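# Put cassette FINISHED in imager IM's drawer, shut it

## Task

Place the cassette FINISHED on the glass inside the drawer of gel imager IM, centred in the rectangle marked by the four corner marks and aligned with its long side. Then push IM's drawer completely closed while FINISHED stays in that spot on the glass. IM is loose on the table: at the end it must be no more than about a finger's width from its starting spot, still upright, and rotated only very slightly. Everything must stay in place without the robot holding it. Finally open the gripper and move the arms away.

## Robot and tools

Robot: two arms, left_arm and right_arm, both six-joint UFACTORY-style arms (uf850), each with a parallel two-finger gripper and a wrist camera. The arm you are not using can be parked out of the way. Base roots in the scene frame: left_arm at (+0.032, +0.311, 0) m, right_arm at (-0.005, -0.421, 0) m, each turned slightly about z.

Frames: every reported pose uses a single scene frame. Its origin sits on the table surface midway between the arms; +z is up, +x points out across the table, and left_arm is on the +y side. The arm names do not correspond to sides of a picture. Printed hand positions can be slightly wrong, more so at long reach. Each gripper has its own axes: its fingers point along its +z and close along its y. The reported end_effector_position is the point between the closed finger pads, roughly 2 cm short of the fingertips; closing pushes the tips about 10 mm further along +z.

Row layout (shared by execute_actions and move): 14 numbers in [-1, 1], always all 14 even if one arm stays still. First left_arm's dx, dy, dz, rx, ry, rz, opening, then right_arm's seven in the same order. dx to rz are an offset, not a pose: they are expressed in that gripper's own axes and counted from the gripper's pose in the most recent result that reported it (before any such result in this scene, or for a second call in the same reply, from where the hand is when the action begins). Scale: 1.0 equals 0.6 m of translation or 180 degrees of rotation; rx, ry, rz form one rotation vector. All rows of one action share that same reference, they do not add up. Opening is absolute: +1 fully open (0.084 m), -1 closed. All-zero offsets are not a pause: they pull the hand back to its reference pose. To keep an arm still, send the offset back to where it should be in the first call of a reply and zeros afterwards, with the opening it should keep.

execute_actions: argument actions, a list holding at most one item. An empty list just reports the state. An action item has rows (1 to 15 rows) and optional steps (up to 15, default 15; each step is 1/30 s; if rows run out, the last one repeats). A wait item has only steps (up to 300), counted from the previous result, so your thinking time is included. Optional pictures (true/false) controls whether camera images come back. A rejected call sends nothing.

move: target is one 14-number row as above; speed is the path's top speed in m/s, 0.002 to 0.5, default 0.25 (rotation up to twice that in rad/s). Both grippers travel straight toward their targets and finish together, taking 0.5 to 10 s; longer paths are cut off at 10 s. Openings are sent at the start. Paths do not avoid obstacles or the other arm, and hands may lag, drift or overshoot speed, especially near full stretch. Faster moves and targets set deeper past a contact mean harder impacts and pushes. The result adds a move: line giving the ending (done, off_target, moving, held, fault) and active limits (limits=paced: pose was clipped; limits=held: a check blocked steps, after which the arm may jump fast), plus each hand's distance from its target.

wait: seconds, 0 to 10; nothing new is commanded. zoom_image: camera (cam_left_wrist or cam_right_wrist) and region [x0, y0, x1, y1] in pixels, top-left origin, at most 504 by 504; both images are 896x504. read_manual: optional section, only "licences"; no motion. finished_scene: scene, the number of the scene being ended; irreversible, and its result says whether the goal was met.

Motion rules: each step the commanded pose is limited to 70 mm and 16 degrees from the measured pose; position wins over orientation when both cannot be met. After an action ends, the arm continues only to its last clipped pose, so far targets may need several actions; check the result. Pressing on something firm builds force up to a cap while the hand falls short; moving the hand away ends it.

Results: a state line per arm with position (m), quat_wxyz and velocities; grip_measured is the finger opening on the command scale. To grip, command an opening clearly below grip_measured (further below squeezes harder, up to about 24 N per pad). A "pose unreachable" line means a clearance check altered that arm's command; HELD marks steps not sent. A "Hand target" line shows where the controller now drives each gripper. Joint torques are listed in joint order with offsets and noise. Joint ranges: waist ±6.283, shoulder ±2.304, elbow -4.224 to 0.061, forearm roll ±6.283, wrist pitch ±2.164, wrist roll ±6.283 rad.

Avoid: dropping or knocking anything off the table, letting the arms collide, slamming or hard pushing (IM may slide or tip), and torque overloads. Load limits (N m): waist 55.8, shoulder 55.8, elbow 46.5, forearm roll 25.1, wrist pitch 17.6, wrist roll 17.6; exceeding one triggers a TORQUE FAULT (arm backs off and pauses 10 s). Long holding heats motors: MOTOR HOT appears from 65 °C, and at 80 °C an OVER-TEMPERATURE FAULT brakes the arm. Brief disturbances may tug held parts or nudge loose objects.

Each tool is called after "Emit:" as name([rows], argument=value, ...), one row to a line, values as JSON.

## Session

Emit:
execute_actions(actions=[])

Scene clock: 0.00 s of 7600.00 s.
left_arm: end_effector_position=(+0.4588, +0.4280, +0.3723) grip_measured=+1.00 end_effector_quat_wxyz=(-0.183, -0.186, +0.965, +0.029) end_effector_velocity=(-0.001, +0.000, -0.000) end_effector_angular_velocity=(+0.000, +0.002, +0.001) | right_arm: end_effector_position=(+0.3968, -0.7387, +0.2508) grip_measured=+1.00 end_effector_quat_wxyz=(+0.238, +0.952, +0.018, +0.191) end_effector_velocity=(+0.000, +0.000, +0.000) end_effector_angular_velocity=(-0.000, -0.001, +0.001)
Joint positions: left_arm=[ 0.179 -0.26  -1.176  0.074 -1.283  2.954  0.084] | right_arm=[-0.774 -0.1   -0.599 -2.116 -0.194  1.446  0.084]
Joint velocities: left_arm=[ 0.001 -0.     0.001  0.    -0.    -0.001 -0.   ] | right_arm=[ 0.     0.001 -0.    -0.002  0.001  0.001 -0.   ]
Joint torques (N m, as the arm reports them, + toward a larger angle): no reading
Motor temperatures (°C, as the motors report them): left_arm=[21 22 24 27 27 23] | right_arm=[23 22 23 23 23 26]
Hand target (left_arm): +0.459, +0.428, +0.372; -0.183, -0.186, +0.965, +0.029
Hand target (right_arm): +0.397, -0.739, +0.251; +0.238, +0.952, +0.018, +0.191

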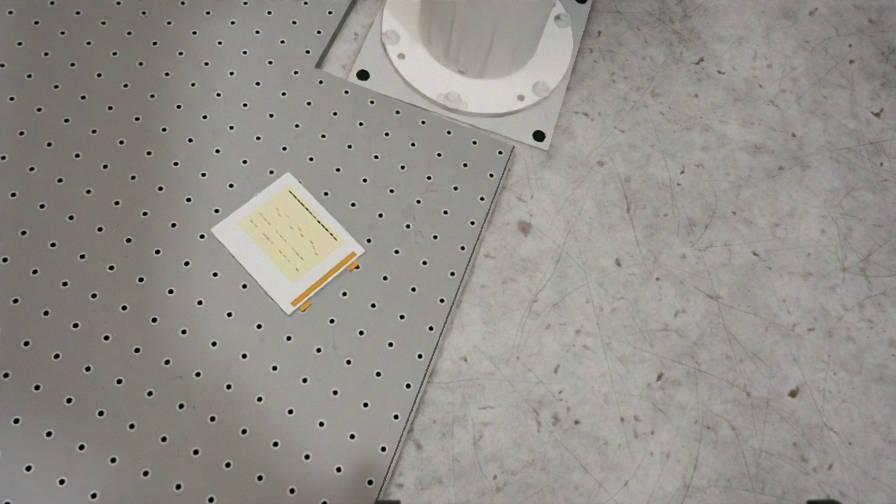

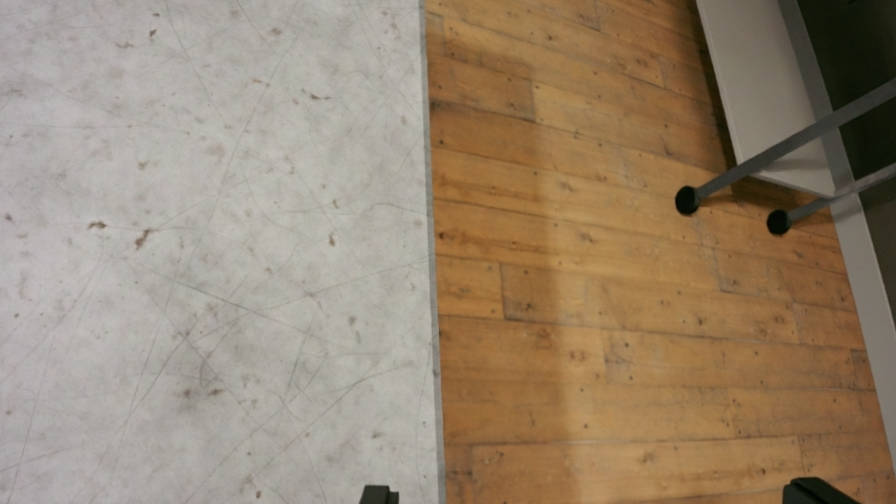

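Emit:
move(target=[0.395,-0.439,-0.232,0.019,-0.118,0.120,1,0.21,-0.386,-0.635,0.154,-0.124,0.012,1])

Scene clock: 10.20 s of 7600.00 s.
left_arm: end_effector_position=(+0.3966, +0.0974, +0.5478) grip_measured=+1.00 end_effector_quat_wxyz=(-0.000, +0.000, +1.000, +0.003) end_effector_velocity=(-0.001, -0.002, +0.001) end_effector_angular_velocity=(-0.001, -0.003, -0.003) | right_arm: end_effector_position=(+0.3847, -0.3472, +0.4984) grip_measured=+1.00 end_effector_quat_wxyz=(-0.001, +1.000, -0.001, -0.001) end_effector_velocity=(+0.000, +0.001, +0.001) end_effector_angular_velocity=(+0.001, +0.002, -0.000)
Joint positions: left_arm=[-0.583  0.067 -1.252  0.006 -1.323  2.607  0.084] | right_arm=[ 0.002  0.14  -1.076  0.002 -1.217  0.188  0.084]
Joint velocities: left_arm=[-0.005  0.    -0.002  0.001  0.    -0.002 -0.   ] | right_arm=[ 0.002 -0.003 -0.005  0.002 -0.003  0.002  0.   ]
Joint torques (N m, as the arm reports them, + toward a larger angle): left_arm=[  0.53  19.71 -22.66  -0.43  -0.1    0.4 ] | right_arm=[ -9.06  17.66 -32.03   0.32   0.27  -0.06]
Motor temperatures (°C, as the motors report them): left_arm=[21 22 24 27 27 23] | right_arm=[23 22 24 23 23 26]
Hand target (left_arm): +0.397, +0.097, +0.548; -0.000, +0.000, +1.000, +0.003
Hand target (right_arm): +0.385, -0.347, +0.499; -0.001, +1.000, -0.001, -0.001
Off the commanded pose (left_arm): 0.002 m, 0 deg.
Off the commanded pose (right_arm): 0.001 m, 0 deg.
After step 90, 4.90 s passed at rest.
move: done; limits=paced
camera_calibration (this result's frames):
cam_left_wrist: T_world_to_cam=[[-0.000357663, 0.999997, 0.00221051, -0.0591754], [0.999964, 0.000376266, -0.00842123, -0.322365], [-0.00842205, 0.00220742, -0.999962, 0.677933], [0, 0, 0, 1]] pos_world=[0.328042, 0.0578001, 0.675323]
cam_right_wrist: T_world_to_cam=[[0.0083439, -0.999924, -0.0091096, -0.318851], [-0.999255, -0.00868097, 0.0376122, 0.426016], [-0.0376884, 0.00878897, -0.999251, 0.646088], [0, 0, 0, 1]] pos_world=[0.452709, -0.320807, 0.626676]

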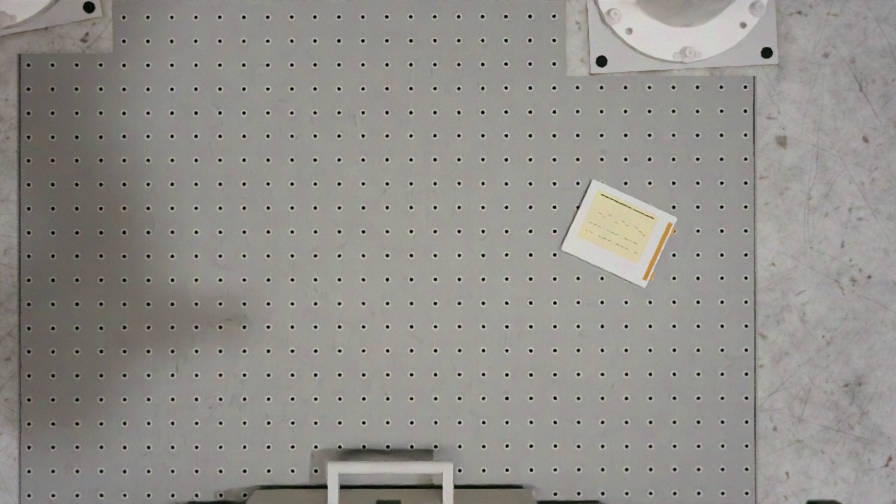

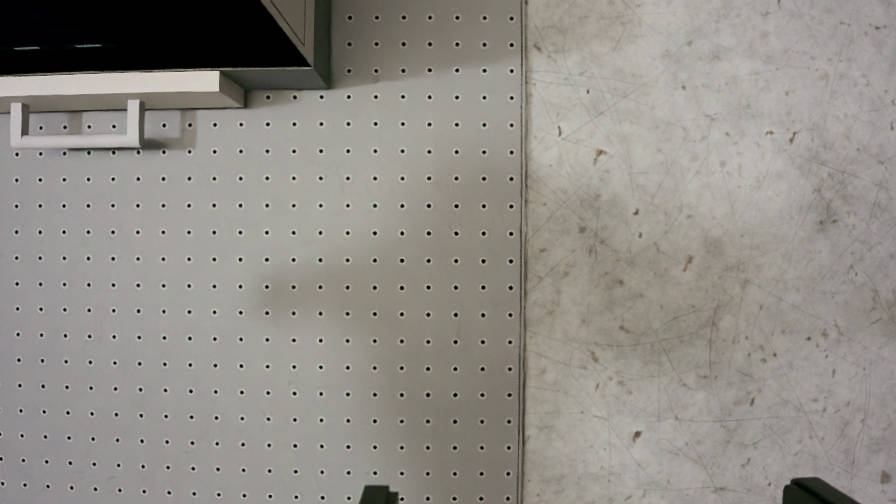

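Emit:
move(target=[0.155,0.235,0.58,0,0,0.632,1,0.192,-0.578,0.413,0,0,0.5,0])

Scene clock: 28.30 s of 7600.00 s.
left_arm: end_effector_position=(+0.3041, +0.2401, +0.2007) grip_measured=+1.00 end_effector_quat_wxyz=(-0.002, +0.837, +0.547, +0.001) end_effector_velocity=(-0.000, +0.000, -0.001) end_effector_angular_velocity=(-0.003, +0.001, -0.005) | right_arm: end_effector_position=(+0.4986, +0.0000, +0.2505) grip_measured=-0.01 end_effector_quat_wxyz=(+0.000, -0.706, +0.708, +0.003) end_effector_velocity=(-0.001, +0.001, -0.002) end_effector_angular_velocity=(-0.004, +0.003, -0.004)
Joint positions: left_arm=[-0.31   0.131 -0.358  0.011 -0.491  4.856  0.084] | right_arm=[ 0.51  -0.665 -1.497  0.007 -0.832  2.263  0.044]
Joint velocities: left_arm=[ 0.004 -0.002  0.002 -0.007  0.004  0.015 -0.   ] | right_arm=[ 0.002 -0.004 -0.002 -0.001 -0.002  0.006  0.   ]
Joint torques (N m, as the arm reports them, + toward a larger angle): left_arm=[  0.23  16.   -18.7   -0.4   -0.01   0.36] | right_arm=[ -8.98  38.14 -30.78   0.28   0.14  -0.03]
Motor temperatures (°C, as the motors report them): left_arm=[21 22 25 27 27 23] | right_arm=[23 22 24 23 23 26]
Hand target (left_arm): +0.304, +0.240, +0.201; -0.002, +0.837, +0.547, +0.001
Hand target (right_arm): +0.499, +0.000, +0.250; -0.000, +0.706, -0.708, -0.003
Off the commanded pose (left_arm): 0.001 m, 0 deg.
Off the commanded pose (right_arm): 0.002 m, 0 deg.
After step 90, 10.70 s passed at rest.
move: done
camera_calibration (this result's frames):
cam_left_wrist: T_world_to_cam=[[0.915975, -0.401173, -0.00705744, -0.141552], [-0.401233, -0.915887, -0.0127851, 0.414123], [-0.00133479, 0.0145425, -0.999893, 0.324597], [0, 0, 0, 1]] pos_world=[0.296251, 0.317783, 0.328858]
cam_right_wrist: T_world_to_cam=[[-0.999958, -0.00807677, -0.00432874, 0.526576], [-0.00824274, 0.999174, 0.0398039, 0.0574814], [0.00400368, 0.039838, -0.999198, 0.378868], [0, 0, 0, 1]] pos_world=[0.525511, -0.0682742, 0.378556]

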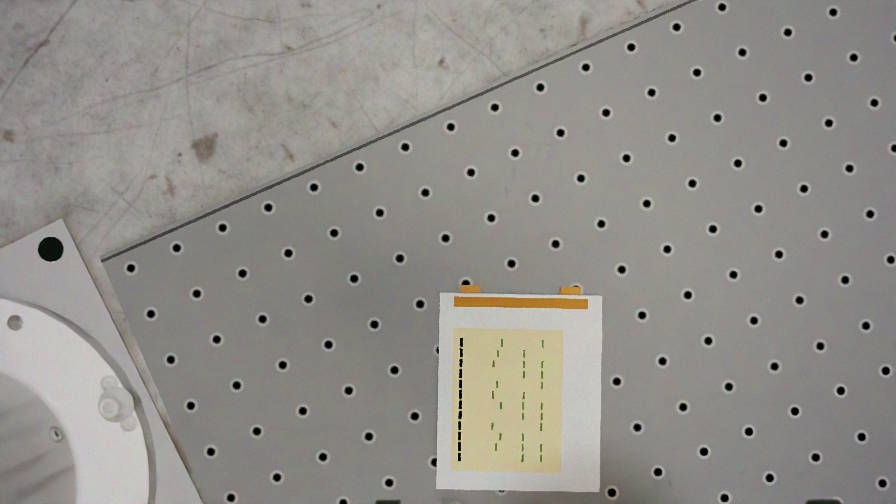

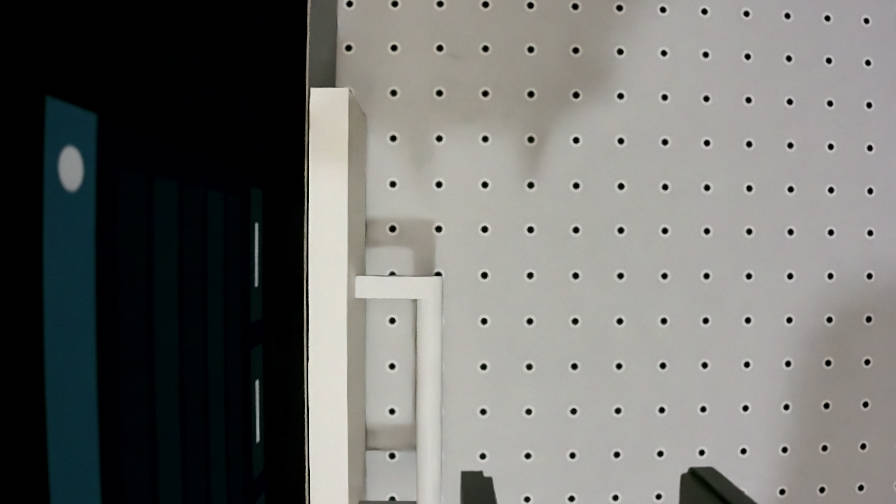

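Emit:
move(target=[0.003,-0.003,0.23,0,0,0.007,1,-0.008,-0.025,0.217,0.139,0,0,0])

Scene clock: 40.33 s of 7600.00 s.
left_arm: end_effector_position=(+0.3035, +0.2434, +0.0634) grip_measured=+1.00 end_effector_quat_wxyz=(-0.001, +0.843, +0.538, -0.000) end_effector_velocity=(-0.000, -0.000, -0.000) end_effector_angular_velocity=(+0.001, +0.001, -0.000) | right_arm: end_effector_position=(+0.5128, +0.0051, +0.1202) grip_measured=-0.01 end_effector_quat_wxyz=(+0.153, -0.689, +0.692, -0.150) end_effector_velocity=(+0.000, -0.000, -0.000) end_effector_angular_velocity=(+0.003, -0.011, -0.002)
Joint positions: left_arm=[-0.295 -0.332 -0.34   0.089 -0.01   4.813  0.084] | right_arm=[ 0.612 -0.746 -1.227 -1.078 -0.343  3.376  0.044]
Joint velocities: left_arm=[-0.001 -0.001 -0.001  0.037 -0.    -0.037 -0.   ] | right_arm=[ 0.002  0.001  0.006 -0.043  0.001  0.047  0.   ]
Joint torques (N m, as the arm reports them, + toward a larger angle): left_arm=[ 0.65 22.78 -9.8  -0.38  0.09  0.28] | right_arm=[ -9.28  36.89 -26.18   0.36  -0.07  -0.1 ]
Motor temperatures (°C, as the motors report them): left_arm=[21 22 25 27 27 23] | right_arm=[23 23 25 23 23 26]
Hand target (left_arm): +0.304, +0.243, +0.063; -0.001, +0.843, +0.538, -0.000
Hand target (right_arm): +0.513, +0.005, +0.120; -0.153, +0.689, -0.692, +0.150
Off the commanded pose (left_arm): 0.001 m, 0 deg.
Off the commanded pose (right_arm): 0.000 m, 0 deg.
After step 90, 7.40 s passed at rest.
move: done
camera_calibration (this result's frames):
cam_left_wrist: T_world_to_cam=[[0.906997, -0.421083, -0.00679102, -0.133146], [-0.421129, -0.906961, -0.00841936, 0.41875], [-0.00261395, 0.0104962, -0.999941, 0.188616], [0, 0, 0, 1]] pos_world=[0.297604, 0.321745, 0.191226]
cam_right_wrist: T_world_to_cam=[[-0.905254, -0.00630098, -0.424825, 0.542276], [-0.0225402, 0.999194, 0.0332107, 0.065806], [0.424273, 0.0396398, -0.904666, 0.0215588], [0, 0, 0, 1]] pos_world=[0.483234, -0.0631906, 0.24769]

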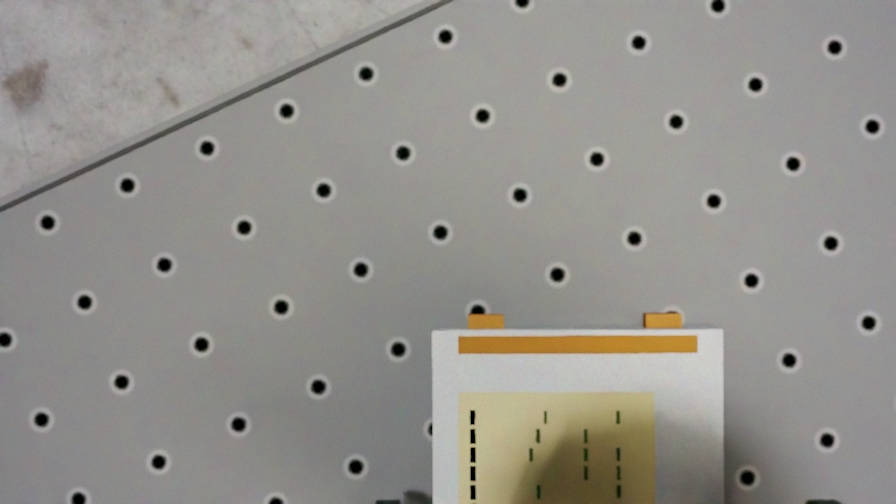

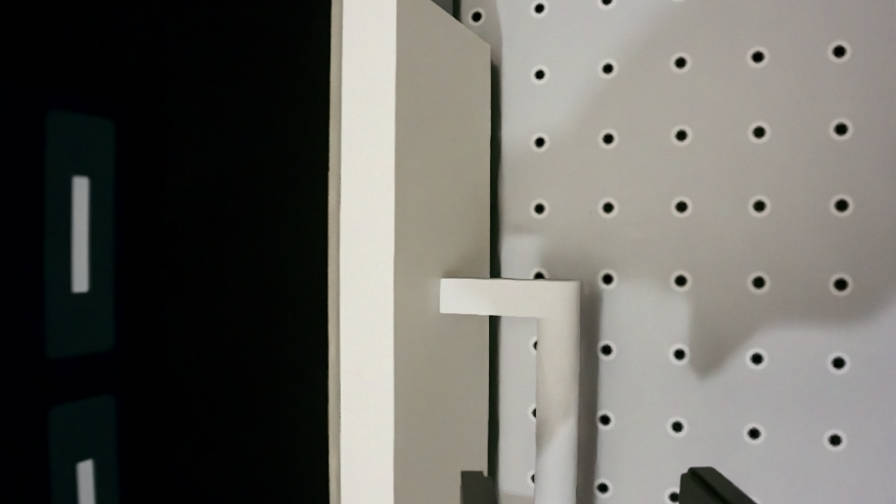

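Emit:
move(target=[0,0.005,0.06,0,0,0,1,0,0.007,0.108,0,0,0,0], speed=0.08)

Scene clock: 50.53 s of 7600.00 s.
left_arm: end_effector_position=(+0.3064, +0.2421, +0.0277) grip_measured=+1.00 end_effector_quat_wxyz=(-0.001, +0.843, +0.538, -0.000) end_effector_velocity=(+0.000, -0.000, -0.001) end_effector_angular_velocity=(+0.002, -0.002, -0.002) | right_arm: end_effector_position=(+0.5354, +0.0053, +0.0594) grip_measured=-0.02 end_effector_quat_wxyz=(+0.153, -0.690, +0.692, -0.149) end_effector_velocity=(+0.002, +0.000, -0.000) end_effector_angular_velocity=(+0.002, -0.003, -0.002)
Joint positions: left_arm=[-0.297 -0.473 -0.371 -0.006  0.1    4.906  0.084] | right_arm=[ 0.586 -0.885 -1.3   -1.267 -0.306  3.55   0.043]
Joint velocities: left_arm=[-0.003 -0.002 -0.001 -0.025  0.002  0.023  0.   ] | right_arm=[-0.002 -0.002 -0.003 -0.008  0.     0.008 -0.   ]
Joint torques (N m, as the arm reports them, + toward a larger angle): left_arm=[ 0.53 22.74 -7.33 -1.02  0.02  0.36] | right_arm=[-15.04  38.92 -31.34  -1.2   -0.76  -0.16]
Motor temperatures (°C, as the motors report them): left_arm=[21 22 25 27 27 23] | right_arm=[23 23 25 23 23 26]
Hand target (left_arm): +0.306, +0.242, +0.028; -0.001, +0.843, +0.538, -0.000
Hand target (right_arm): +0.536, +0.005, +0.060; -0.153, +0.689, -0.692, +0.150
Off the commanded pose (left_arm): 0.000 m, 0 deg.
Off the commanded pose (right_arm): 0.001 m, 0 deg.
After step 90, 6.03 s passed at rest.
move: done
camera_calibration (this result's frames):
cam_left_wrist: T_world_to_cam=[[0.906994, -0.421092, -0.00656957, -0.136503], [-0.421136, -0.906961, -0.00812735, 0.418496], [-0.00253597, 0.0101381, -0.999945, 0.152964], [0, 0, 0, 1]] pos_world=[0.300439, 0.320529, 0.15546]
cam_right_wrist: T_world_to_cam=[[-0.905654, -0.00668379, -0.423965, 0.537069], [-0.022813, 0.999196, 0.0329798, 0.0683499], [0.423404, 0.0395402, -0.905078, -0.0425646], [0, 0, 0, 1]] pos_world=[0.50598, -0.0630223, 0.18692]

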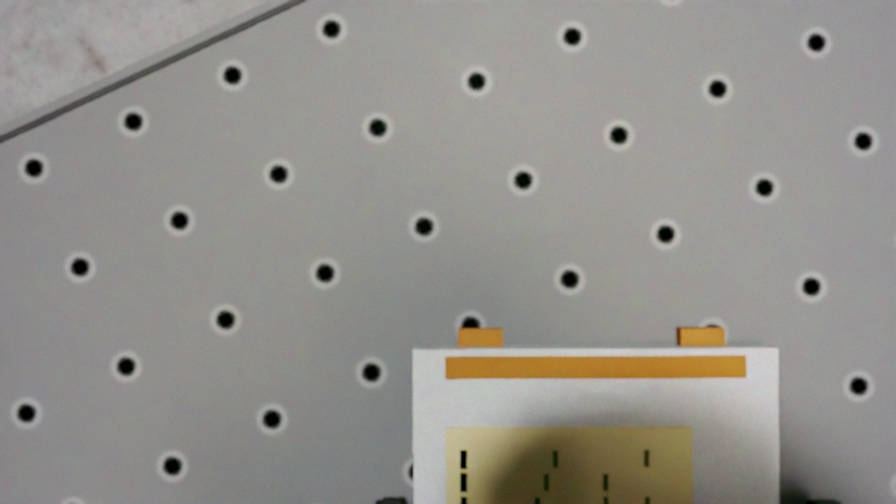

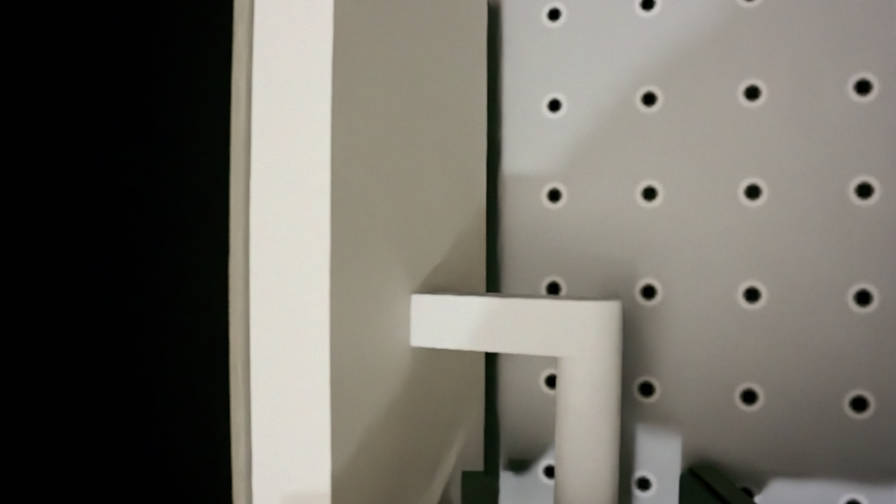

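Emit:
move(target=[0,0,0.02,0,0,0,1,0,0,0,0,0,0,-1], speed=0.03)

Emit:
move(target=[0,0,0,0,0,0,1,0,0.091,-0.042,0,0,0,-1], speed=0.04)

Scene clock: 65.07 s of 7600.00 s.
left_arm: end_effector_position=(+0.3238, +0.2377, +0.0355) grip_measured=+1.00 end_effector_quat_wxyz=(+0.017, +0.843, +0.537, +0.017) end_effector_velocity=(+0.000, +0.000, +0.000) end_effector_angular_velocity=(-0.000, -0.000, +0.000) | right_arm: end_effector_position=(+0.5354, +0.0053, +0.0594) grip_measured=-0.74 end_effector_quat_wxyz=(+0.153, -0.690, +0.692, -0.149) end_effector_velocity=(-0.000, -0.000, -0.001) end_effector_angular_velocity=(+0.000, +0.001, -0.001)
Joint positions: left_arm=[-0.297 -0.45  -0.379 -0.005  0.118  4.905  0.084] | right_arm=[ 0.586 -0.885 -1.3   -1.267 -0.306  3.55   0.012]
Joint velocities: left_arm=[ 0.001  0.    -0.     0.     0.     0.001 -0.   ] | right_arm=[-0.    -0.001  0.     0.001  0.001  0.    -0.   ]
Joint torques (N m, as the arm reports them, + toward a larger angle): left_arm=[ 0.22 23.17 -8.9  -0.77  0.06  0.49] | right_arm=[ -8.12  23.83 -10.93   0.21   1.53  -0.15]
Motor temperatures (°C, as the motors report them): left_arm=[21 22 25 27 27 23] | right_arm=[23 23 24 23 23 26]
Hand target (left_arm): +0.324, +0.238, +0.035; +0.017, +0.843, +0.537, +0.017
Hand target (right_arm): +0.535, +0.005, +0.059; -0.153, +0.690, -0.692, +0.149
Off the commanded pose (left_arm): 0.027 m, 3 deg.
Off the commanded pose (right_arm): 0.000 m, 0 deg.
TORQUE FAULT: the external load on joint 2 (shoulder) of the left arm reached its load limit, and that arm stopped for 10 seconds. A torque fault stops only its own arm. That arm's remaining commands of this call were not run. Joint 2 (shoulder) of that arm moved back by up to 3 degrees. That arm holds there, with its grip as last carried out, and accepts commands again: back off and push less far. That arm stops again, at the same cost, whenever a joint's load reaches its limit.
After step 90, 1.00 s passed at rest.
move: fault (left_arm)
camera_calibration (this result's frames):
cam_left_wrist: T_world_to_cam=[[0.906159, -0.420826, 0.0422037, -0.155617], [-0.42047, -0.907139, -0.0174013, 0.422058], [0.0456076, -0.00197703, -0.998957, 0.148141], [0, 0, 0, 1]] pos_world=[0.31172, 0.317671, 0.161899]
cam_right_wrist: T_world_to_cam=[[-0.905654, -0.00668361, -0.423965, 0.537069], [-0.0228136, 0.999196, 0.0329816, 0.0683502], [0.423403, 0.0395421, -0.905078, -0.042564], [0, 0, 0, 1]] pos_world=[0.50598, -0.0630226, 0.18692]

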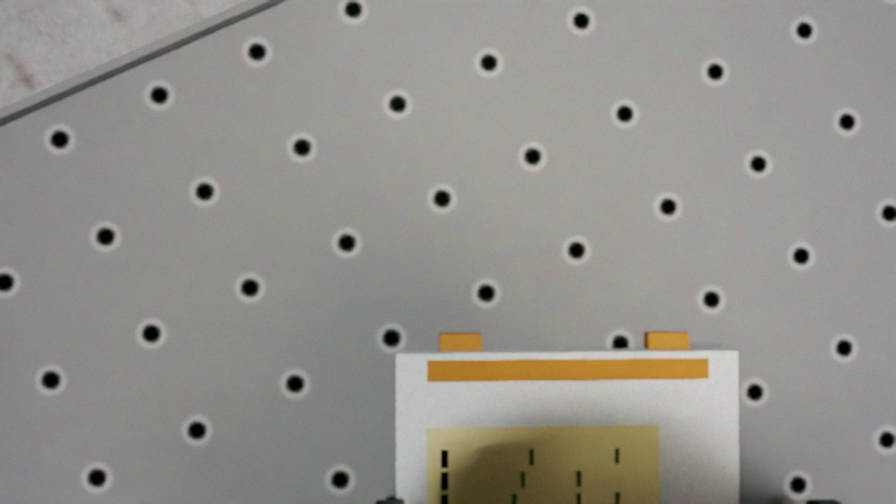

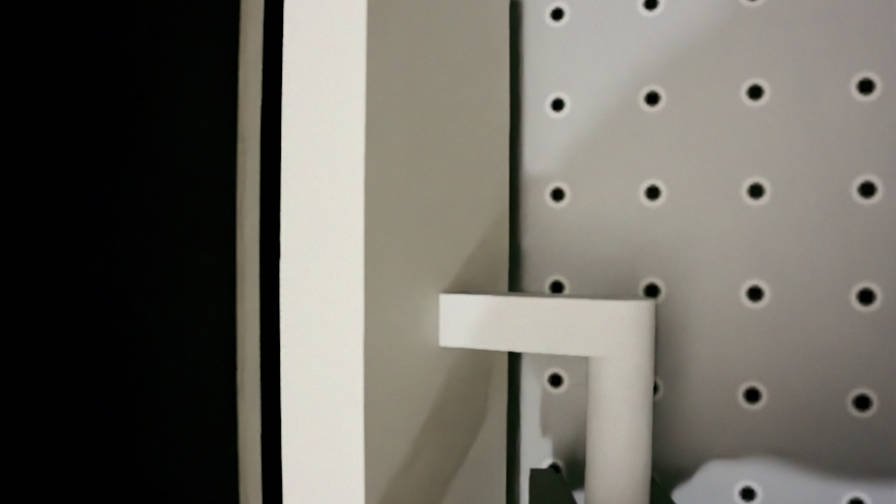

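not run: a fault stop came before this call.

Emit:
move(target=[0,-0.02,-0.008,0.015,-0.003,0,1,0,0.181,-0.085,0,0,0,-1], speed=0.05)

Scene clock: 74.43 s of 7600.00 s.
left_arm: end_effector_position=(+0.3127, +0.2428, +0.0397) grip_measured=+1.00 end_effector_quat_wxyz=(-0.000, +0.843, +0.538, -0.000) end_effector_velocity=(-0.000, +0.001, -0.000) end_effector_angular_velocity=(+0.000, +0.001, +0.001) | right_arm: end_effector_position=(+0.4150, +0.0053, +0.0600) grip_measured=-0.74 end_effector_quat_wxyz=(+0.152, -0.690, +0.692, -0.149) end_effector_velocity=(-0.000, -0.000, +0.001) end_effector_angular_velocity=(+0.000, -0.003, -0.001)
Joint positions: left_arm=[-0.289 -0.433 -0.376  0.001  0.057  4.907  0.084] | right_arm=[ 0.744 -0.753 -1.041 -1.523 -0.337  3.976  0.012]
Joint velocities: left_arm=[ 0.002 -0.     0.     0.    -0.001  0.     0.   ] | right_arm=[ 0.001  0.002  0.002 -0.006 -0.002  0.007  0.   ]
Joint torques (N m, as the arm reports them, + toward a larger angle): left_arm=[ 0.21 22.84 -8.67 -0.47 -0.02  0.36] | right_arm=[-15.24  40.17 -18.81   0.3   -3.91  -0.24]
Motor temperatures (°C, as the motors report them): left_arm=[21 22 24 27 27 23] | right_arm=[23 23 24 23 23 26]
Hand target (left_arm): +0.313, +0.243, +0.040; -0.000, +0.843, +0.538, -0.000
Hand target (right_arm): +0.415, +0.005, +0.060; -0.152, +0.690, -0.692, +0.149
Off the commanded pose (left_arm): 0.000 m, 0 deg.
Off the commanded pose (right_arm): 0.001 m, 0 deg.
After step 90, 3.67 s passed at rest.
move: done
camera_calibration (this result's frames):
cam_left_wrist: T_world_to_cam=[[0.907031, -0.421036, -0.00485092, -0.141947], [-0.421062, -0.906998, -0.0078466, 0.421813], [-0.00109607, 0.00915964, -0.999957, 0.164801], [0, 0, 0, 1]] pos_world=[0.30654, 0.32131, 0.167415]
cam_right_wrist: T_world_to_cam=[[-0.906502, -0.00671365, -0.422148, 0.428489], [-0.0228409, 0.999189, 0.0331568, 0.065603], [0.421583, 0.039699, -0.90592, 0.00973994], [0, 0, 0, 1]] pos_world=[0.385818, -0.0630597, 0.187534]

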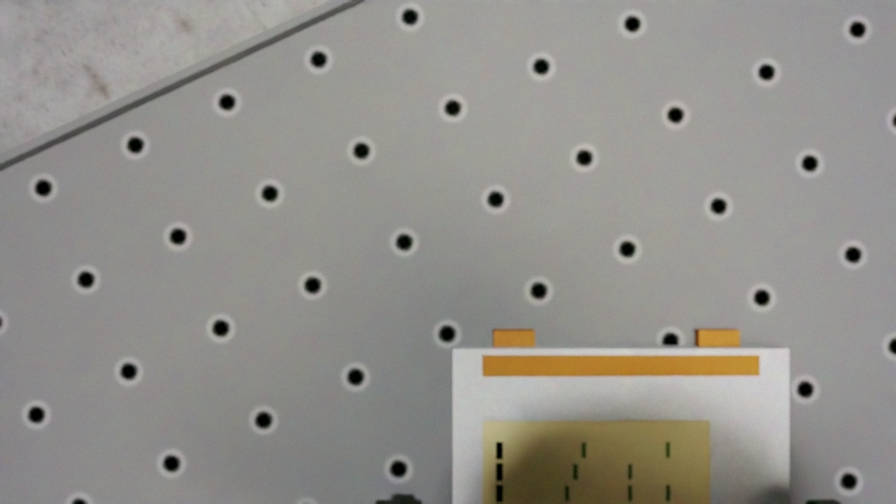

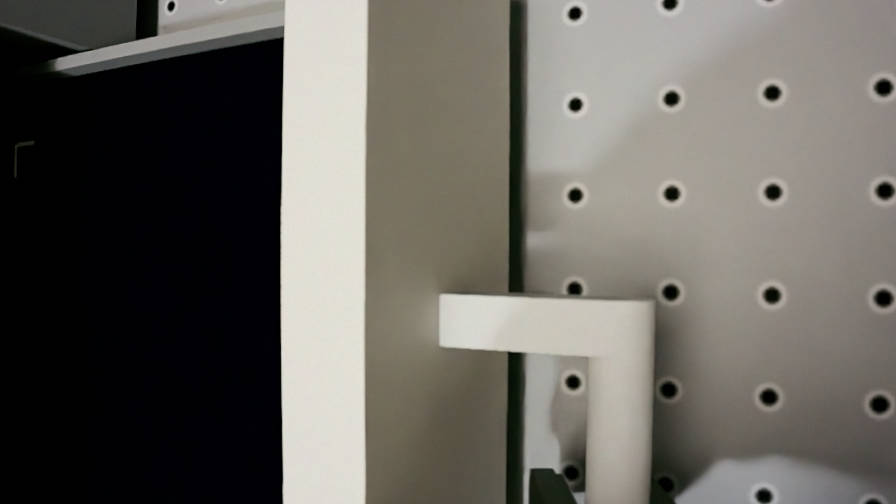

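Emit:
move(target=[0,0.013,0.017,0,0,0,1,0,0.106,-0.049,0,0,0,-1], speed=0.04)

Scene clock: 81.90 s of 7600.00 s.
left_arm: end_effector_position=(+0.3198, +0.2395, +0.0296) grip_measured=+1.00 end_effector_quat_wxyz=(-0.000, +0.843, +0.538, -0.000) end_effector_velocity=(-0.000, -0.000, -0.000) end_effector_angular_velocity=(+0.000, +0.000, -0.002) | right_arm: end_effector_position=(+0.3486, +0.0046, +0.0624) grip_measured=-0.74 end_effector_quat_wxyz=(+0.154, -0.688, +0.693, -0.153) end_effector_velocity=(-0.002, -0.001, -0.000) end_effector_angular_velocity=(-0.008, -0.009, +0.000)
Joint positions: left_arm=[-0.294 -0.478 -0.402 -0.     0.076  4.903  0.084] | right_arm=[ 0.856 -0.694 -0.926 -1.573 -0.375  4.146  0.011]
Joint velocities: left_arm=[-0.001 -0.001 -0.001  0.    -0.     0.     0.   ] | right_arm=[ 0.007 -0.001  0.003 -0.001 -0.013  0.006  0.   ]
Joint torques (N m, as the arm reports them, + toward a larger angle): left_arm=[ 0.37 24.51 -8.34 -0.82  0.01  0.35] | right_arm=[11.02 29.98 -1.38  1.54  7.07 -0.11]
Motor temperatures (°C, as the motors report them): left_arm=[21 22 24 27 27 23] | right_arm=[23 23 24 23 24 26]
Hand target (left_arm): +0.320, +0.239, +0.030; -0.000, +0.843, +0.538, -0.000
Hand target (right_arm): +0.345, +0.005, +0.060; -0.152, +0.690, -0.692, +0.148
Off the commanded pose (left_arm): 0.000 m, 0 deg.
Off the commanded pose (right_arm): 0.004 m, 1 deg.
After step 90, 2.43 s passed at rest.
move: off_target (right_arm)
camera_calibration (this result's frames):
cam_left_wrist: T_world_to_cam=[[0.907031, -0.421036, -0.00485651, -0.149822], [-0.421063, -0.906997, -0.00792134, 0.421769], [-0.00106967, 0.0092298, -0.999957, 0.154697], [0, 0, 0, 1]] pos_world=[0.31365, 0.318035, 0.157304]
cam_right_wrist: T_world_to_cam=[[-0.902047, -0.00405406, -0.431618, 0.368368], [-0.0189679, 0.999362, 0.0302546, 0.0635469], [0.43122, 0.035478, -0.901549, 0.0363413], [0, 0, 0, 1]] pos_world=[0.317819, -0.0633023, 0.189835]

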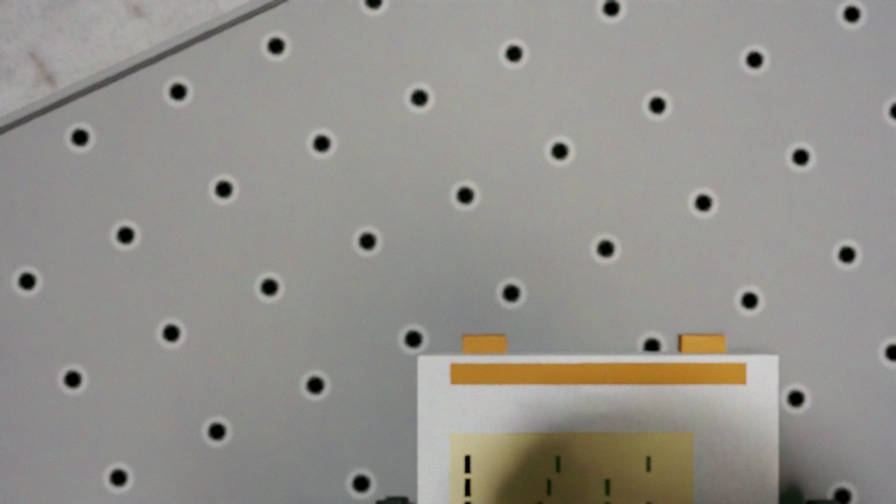

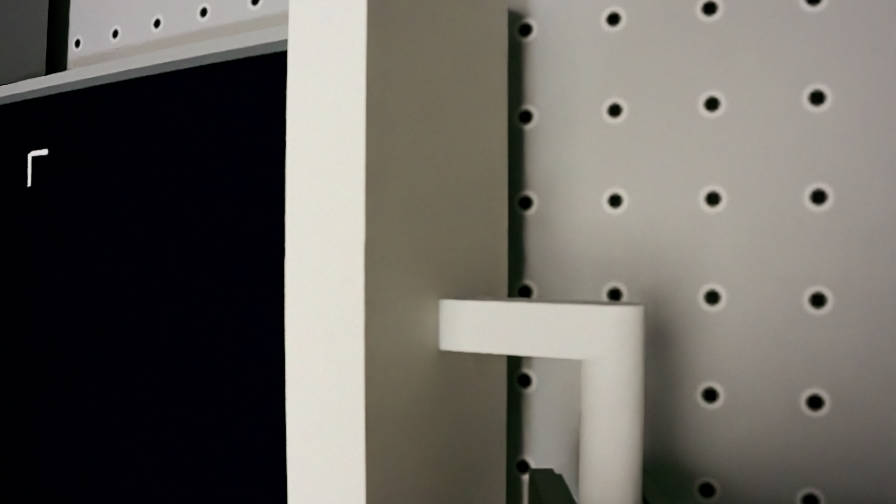

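Emit:
move(target=[0,0,0.0095,0,0,0,1,0,-0.003,0,0,0,0,0], speed=0.02)

Emit:
move(target=[0,0,0,0,0,0,0.5,0,0,-0.15,0,0,0,0], speed=0.1)

Scene clock: 86.43 s of 7600.00 s.
left_arm: end_effector_position=(+0.3198, +0.2395, +0.0240) grip_measured=+1.00 end_effector_quat_wxyz=(-0.000, +0.843, +0.538, -0.000) end_effector_velocity=(+0.001, -0.000, -0.000) end_effector_angular_velocity=(-0.000, -0.002, +0.000) | right_arm: end_effector_position=(+0.3501, +0.0045, +0.0631) grip_measured=-0.01 end_effector_quat_wxyz=(+0.154, -0.688, +0.693, -0.153) end_effector_velocity=(-0.000, -0.001, +0.000) end_effector_angular_velocity=(-0.001, +0.001, +0.000)
Joint positions: left_arm=[-0.294 -0.499 -0.407 -0.001  0.092  4.904  0.084] | right_arm=[ 0.853 -0.694 -0.928 -1.569 -0.374  4.139  0.043]
Joint velocities: left_arm=[-0.    -0.002 -0.001 -0.     0.002 -0.    -0.   ] | right_arm=[-0.     0.001  0.002  0.002  0.    -0.002 -0.   ]
Joint torques (N m, as the arm reports them, + toward a larger angle): left_arm=[ 0.47 23.57 -8.05 -0.96 -0.06  0.39] | right_arm=[ -9.7   33.37 -21.13  -0.09  -0.93  -0.04]
Motor temperatures (°C, as the motors report them): left_arm=[21 22 24 27 27 23] | right_arm=[23 23 24 24 24 26]
Hand target (left_arm): +0.320, +0.239, +0.024; -0.000, +0.843, +0.538, -0.000
Hand target (right_arm): +0.350, +0.005, +0.063; -0.154, +0.688, -0.693, +0.153
Off the commanded pose (left_arm): 0.000 m, 0 deg.
Off the commanded pose (right_arm): 0.000 m, 0 deg.
After step 90, 0.83 s passed at rest.
move: done
camera_calibration (this result's frames):
cam_left_wrist: T_world_to_cam=[[0.90703, -0.421038, -0.00486293, -0.149869], [-0.421065, -0.906996, -0.00794482, 0.421735], [-0.00106559, 0.0092538, -0.999957, 0.149061], [0, 0, 0, 1]] pos_world=[0.313672, 0.318032, 0.151676]
cam_right_wrist: T_world_to_cam=[[-0.902134, -0.00415016, -0.431435, 0.370056], [-0.0190579, 0.999361, 0.0302369, 0.0636092], [0.431034, 0.0355, -0.901637, 0.0363854], [0, 0, 0, 1]] pos_world=[0.319369, -0.0633244, 0.190538]

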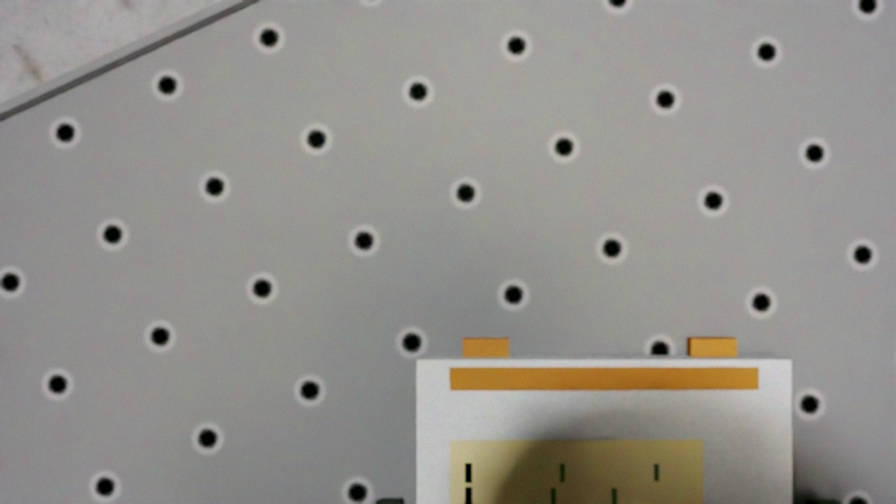

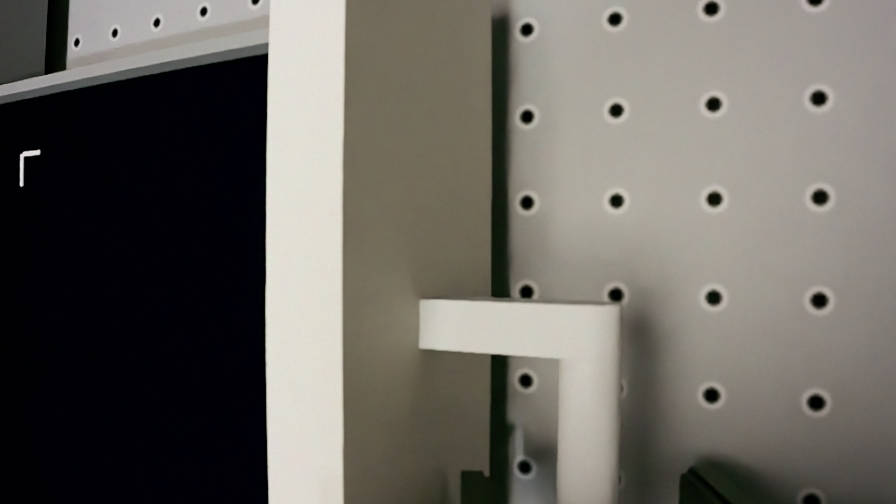

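Scene clock: 87.70 s of 7600.00 s.
left_arm: end_effector_position=(+0.3198, +0.2395, +0.0240) grip_measured=+0.88 end_effector_quat_wxyz=(-0.000, +0.843, +0.538, -0.000) end_effector_velocity=(-0.000, -0.000, +0.000) end_effector_angular_velocity=(+0.000, +0.000, -0.001) | right_arm: end_effector_position=(+0.3118, +0.0047, +0.1443) grip_measured=-0.01 end_effector_quat_wxyz=(+0.154, -0.688, +0.693, -0.153) end_effector_velocity=(-0.001, +0.000, +0.002) end_effector_angular_velocity=(+0.000, +0.002, -0.000)
Joint positions: left_arm=[-0.294 -0.499 -0.407 -0.001  0.092  4.904  0.08 ] | right_arm=[ 0.922 -0.486 -0.856 -1.195 -0.42   3.806  0.044]
Joint velocities: left_arm=[-0.001  0.     0.     0.    -0.     0.     0.   ] | right_arm=[ 0.001  0.003 -0.001  0.012 -0.001 -0.012 -0.   ]
Joint torques (N m, as the arm reports them, + toward a larger angle): left_arm=[ 0.38 20.9  -7.36 -0.65  0.3   0.49] | right_arm=[ -8.89  29.62 -22.99  -0.12  -0.33  -0.05]
Motor temperatures (°C, as the motors report them): left_arm=[21 22 24 27 27 23] | right_arm=[23 23 24 24 24 26]
Hand target (left_arm): +0.320, +0.239, +0.024; -0.000, +0.843, +0.538, -0.000
Hand target (right_arm): +0.312, +0.005, +0.145; -0.154, +0.688, -0.693, +0.153
Off the commanded pose (left_arm): 0.000 m, 0 deg.
Off the commanded pose (right_arm): 0.000 m, 0 deg.
move: done
camera_calibration (this result's frames):
cam_left_wrist: T_world_to_cam=[[0.90703, -0.421039, -0.00482887, -0.149889], [-0.421065, -0.906996, -0.00795133, 0.421739], [-0.00103195, 0.00924536, -0.999957, 0.149064], [0, 0, 0, 1]] pos_world=[0.313687, 0.318028, 0.151687]
cam_right_wrist: T_world_to_cam=[[-0.902212, -0.0042623, -0.431271, 0.370534], [-0.0192953, 0.999349, 0.0304889, 0.0603351], [0.43086, 0.0358289, -0.901707, 0.126193], [0, 0, 0, 1]] pos_world=[0.281093, -0.0632378, 0.27175]

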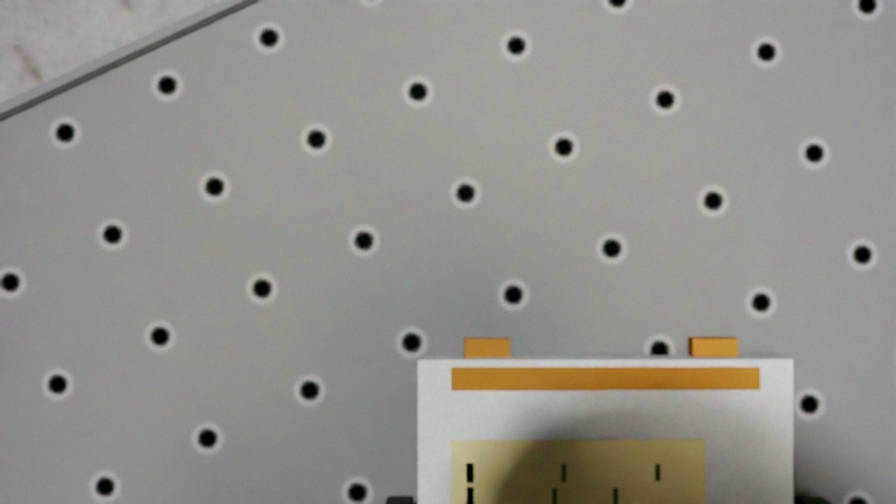

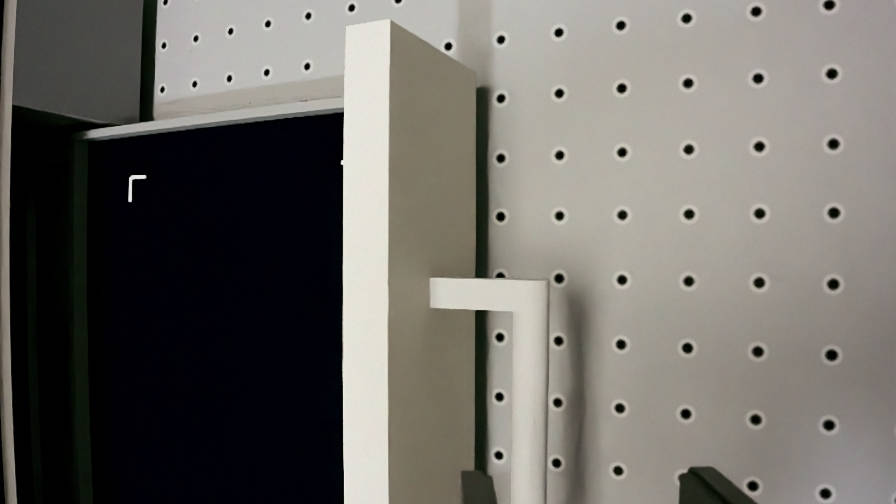

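Emit:
move(target=[0,0,-0.25,0,0,-0.138,0.3,0.45,0,-0.1,0,0,0,0], speed=0.15)

Emit:
move(target=[-0.45,0.27,-0.1,0,0,0,0.3,0,0,0,0,0,0,0], speed=0.15)

Scene clock: 96.37 s of 7600.00 s.
left_arm: end_effector_position=(+0.3193, +0.2394, +0.1732) grip_measured=+0.87 end_effector_quat_wxyz=(-0.000, +0.708, +0.706, -0.000) end_effector_velocity=(+0.001, +0.000, +0.001) end_effector_angular_velocity=(-0.000, -0.002, +0.002) | right_arm: end_effector_position=(+0.2861, -0.2653, +0.1990) grip_measured=-0.01 end_effector_quat_wxyz=(+0.155, -0.688, +0.692, -0.154) end_effector_velocity=(-0.000, -0.002, +0.000) end_effector_angular_velocity=(-0.004, +0.007, -0.002)
Joint positions: left_arm=[-0.294  0.013 -0.379 -0.002 -0.393  4.472  0.079] | right_arm=[ 0.51   0.173 -0.246 -1.324 -0.286  3.537  0.044]
Joint velocities: left_arm=[ 0.     0.002 -0.001  0.001 -0.001 -0.002  0.   ] | right_arm=[-0.006  0.003 -0.002  0.042  0.    -0.047 -0.   ]
Joint torques (N m, as the arm reports them, + toward a larger angle): left_arm=[  1.16  18.36 -17.31  -0.44   0.06   0.42] | right_arm=[ -8.41  12.65 -24.45  -0.37  -0.2    0.02]
Motor temperatures (°C, as the motors report them): left_arm=[21 22 24 27 27 23] | right_arm=[23 23 24 24 24 26]
Hand target (left_arm): +0.319, +0.239, +0.173; +0.000, +0.708, +0.706, -0.000
Hand target (right_arm): +0.286, -0.265, +0.199; -0.155, +0.688, -0.692, +0.154
Off the commanded pose (left_arm): 0.001 m, 0 deg.
Off the commanded pose (right_arm): 0.002 m, 0 deg.
After step 90, 3.37 s passed at rest.
move: done
camera_calibration (this result's frames):
cam_left_wrist: T_world_to_cam=[[0.999985, -0.00128074, -0.00529439, -0.278822], [-0.00131963, -0.999972, -0.00734973, 0.310791], [-0.00528483, 0.00735661, -0.999959, 0.300103], [0, 0, 0, 1]] pos_world=[0.280814, 0.308218, 0.300899]
cam_right_wrist: T_world_to_cam=[[-0.901201, -0.00475164, -0.433376, 0.36975], [-0.0196358, 0.999361, 0.0298752, 0.328151], [0.432957, 0.0354332, -0.900718, 0.195329], [0, 0, 0, 1]] pos_world=[0.255094, -0.333105, 0.326374]

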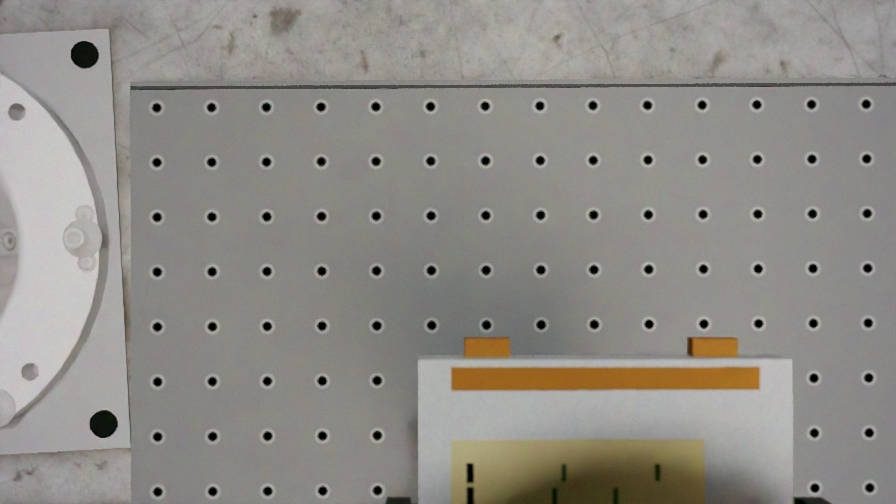

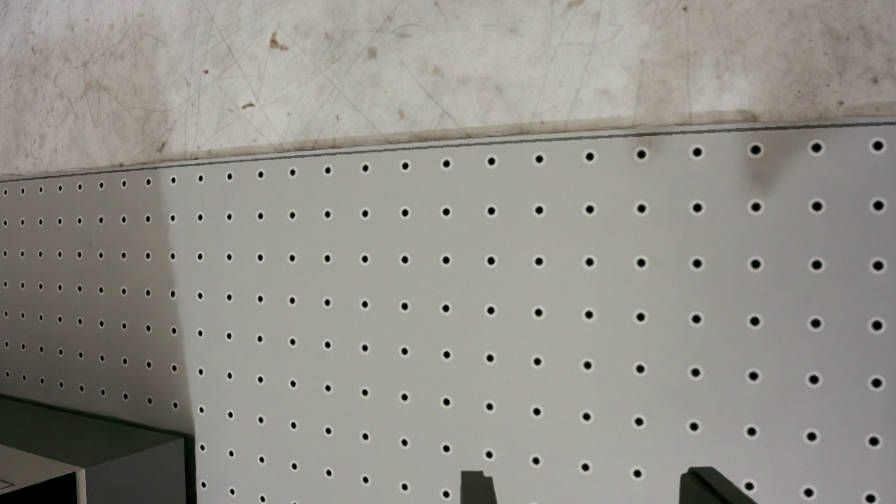

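Scene clock: 98.90 s of 7600.00 s.
left_arm: end_effector_position=(+0.4812, -0.0297, +0.2338) grip_measured=+0.87 end_effector_quat_wxyz=(-0.001, +0.708, +0.706, +0.001) end_effector_velocity=(+0.001, -0.001, +0.000) end_effector_angular_velocity=(+0.000, -0.000, +0.001) | right_arm: end_effector_position=(+0.2861, -0.2653, +0.1990) grip_measured=-0.01 end_effector_quat_wxyz=(+0.155, -0.688, +0.692, -0.154) end_effector_velocity=(+0.000, +0.001, +0.000) end_effector_angular_velocity=(+0.002, -0.000, -0.000)
Joint positions: left_arm=[-0.699 -0.472 -1.163  0.003 -0.692  4.062  0.079] | right_arm=[ 0.51   0.173 -0.246 -1.324 -0.286  3.537  0.044]
Joint velocities: left_arm=[ 0.    -0.003 -0.004  0.    -0.002 -0.     0.   ] | right_arm=[ 0.     0.    -0.001  0.     0.001  0.     0.   ]
Joint torques (N m, as the arm reports them, + toward a larger angle): left_arm=[  0.17  32.08 -21.33  -0.53  -0.04   0.38] | right_arm=[ -9.25  13.   -24.84  -0.23  -0.17  -0.09]
Motor temperatures (°C, as the motors report them): left_arm=[21 22 24 27 27 23] | right_arm=[23 23 24 24 24 26]
Hand target (left_arm): +0.481, -0.030, +0.234; -0.001, +0.708, +0.706, +0.001
Hand target (right_arm): +0.286, -0.265, +0.199; -0.155, +0.688, -0.692, +0.154
Off the commanded pose (left_arm): 0.001 m, 0 deg.
Off the commanded pose (right_arm): 0.000 m, 0 deg.
move: done
camera_calibration (this result's frames):
cam_left_wrist: T_world_to_cam=[[0.999989, -0.00140432, -0.00442496, -0.440973], [-0.00144982, -0.999946, -0.0102965, 0.0430747], [-0.00441026, 0.0103028, -0.999937, 0.363215], [0, 0, 0, 1]] pos_world=[0.442632, 0.038711, 0.361684]
cam_right_wrist: T_world_to_cam=[[-0.901201, -0.00475218, -0.433376, 0.36975], [-0.0196362, 0.999361, 0.0298748, 0.328151], [0.432957, 0.035433, -0.900718, 0.195329], [0, 0, 0, 1]] pos_world=[0.255094, -0.333105, 0.326374]

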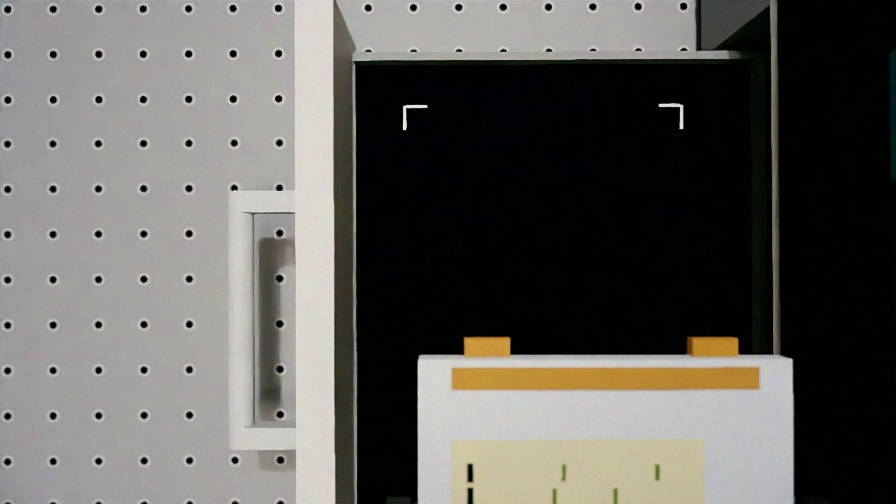

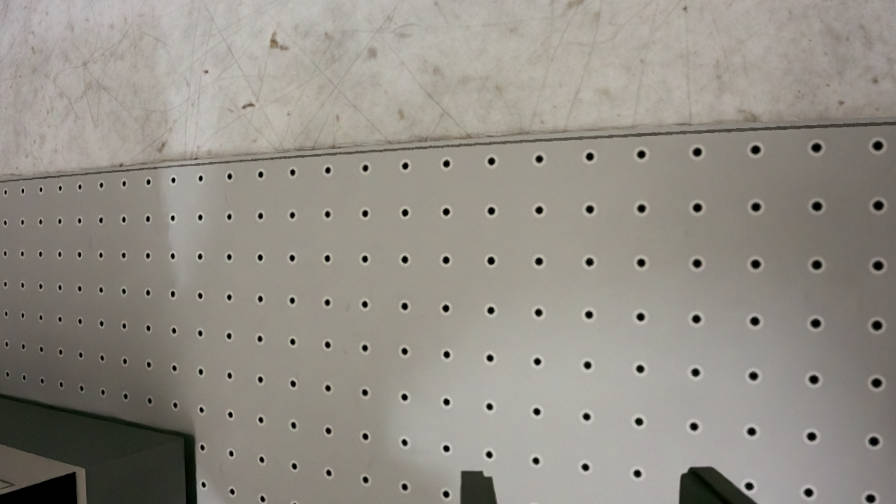

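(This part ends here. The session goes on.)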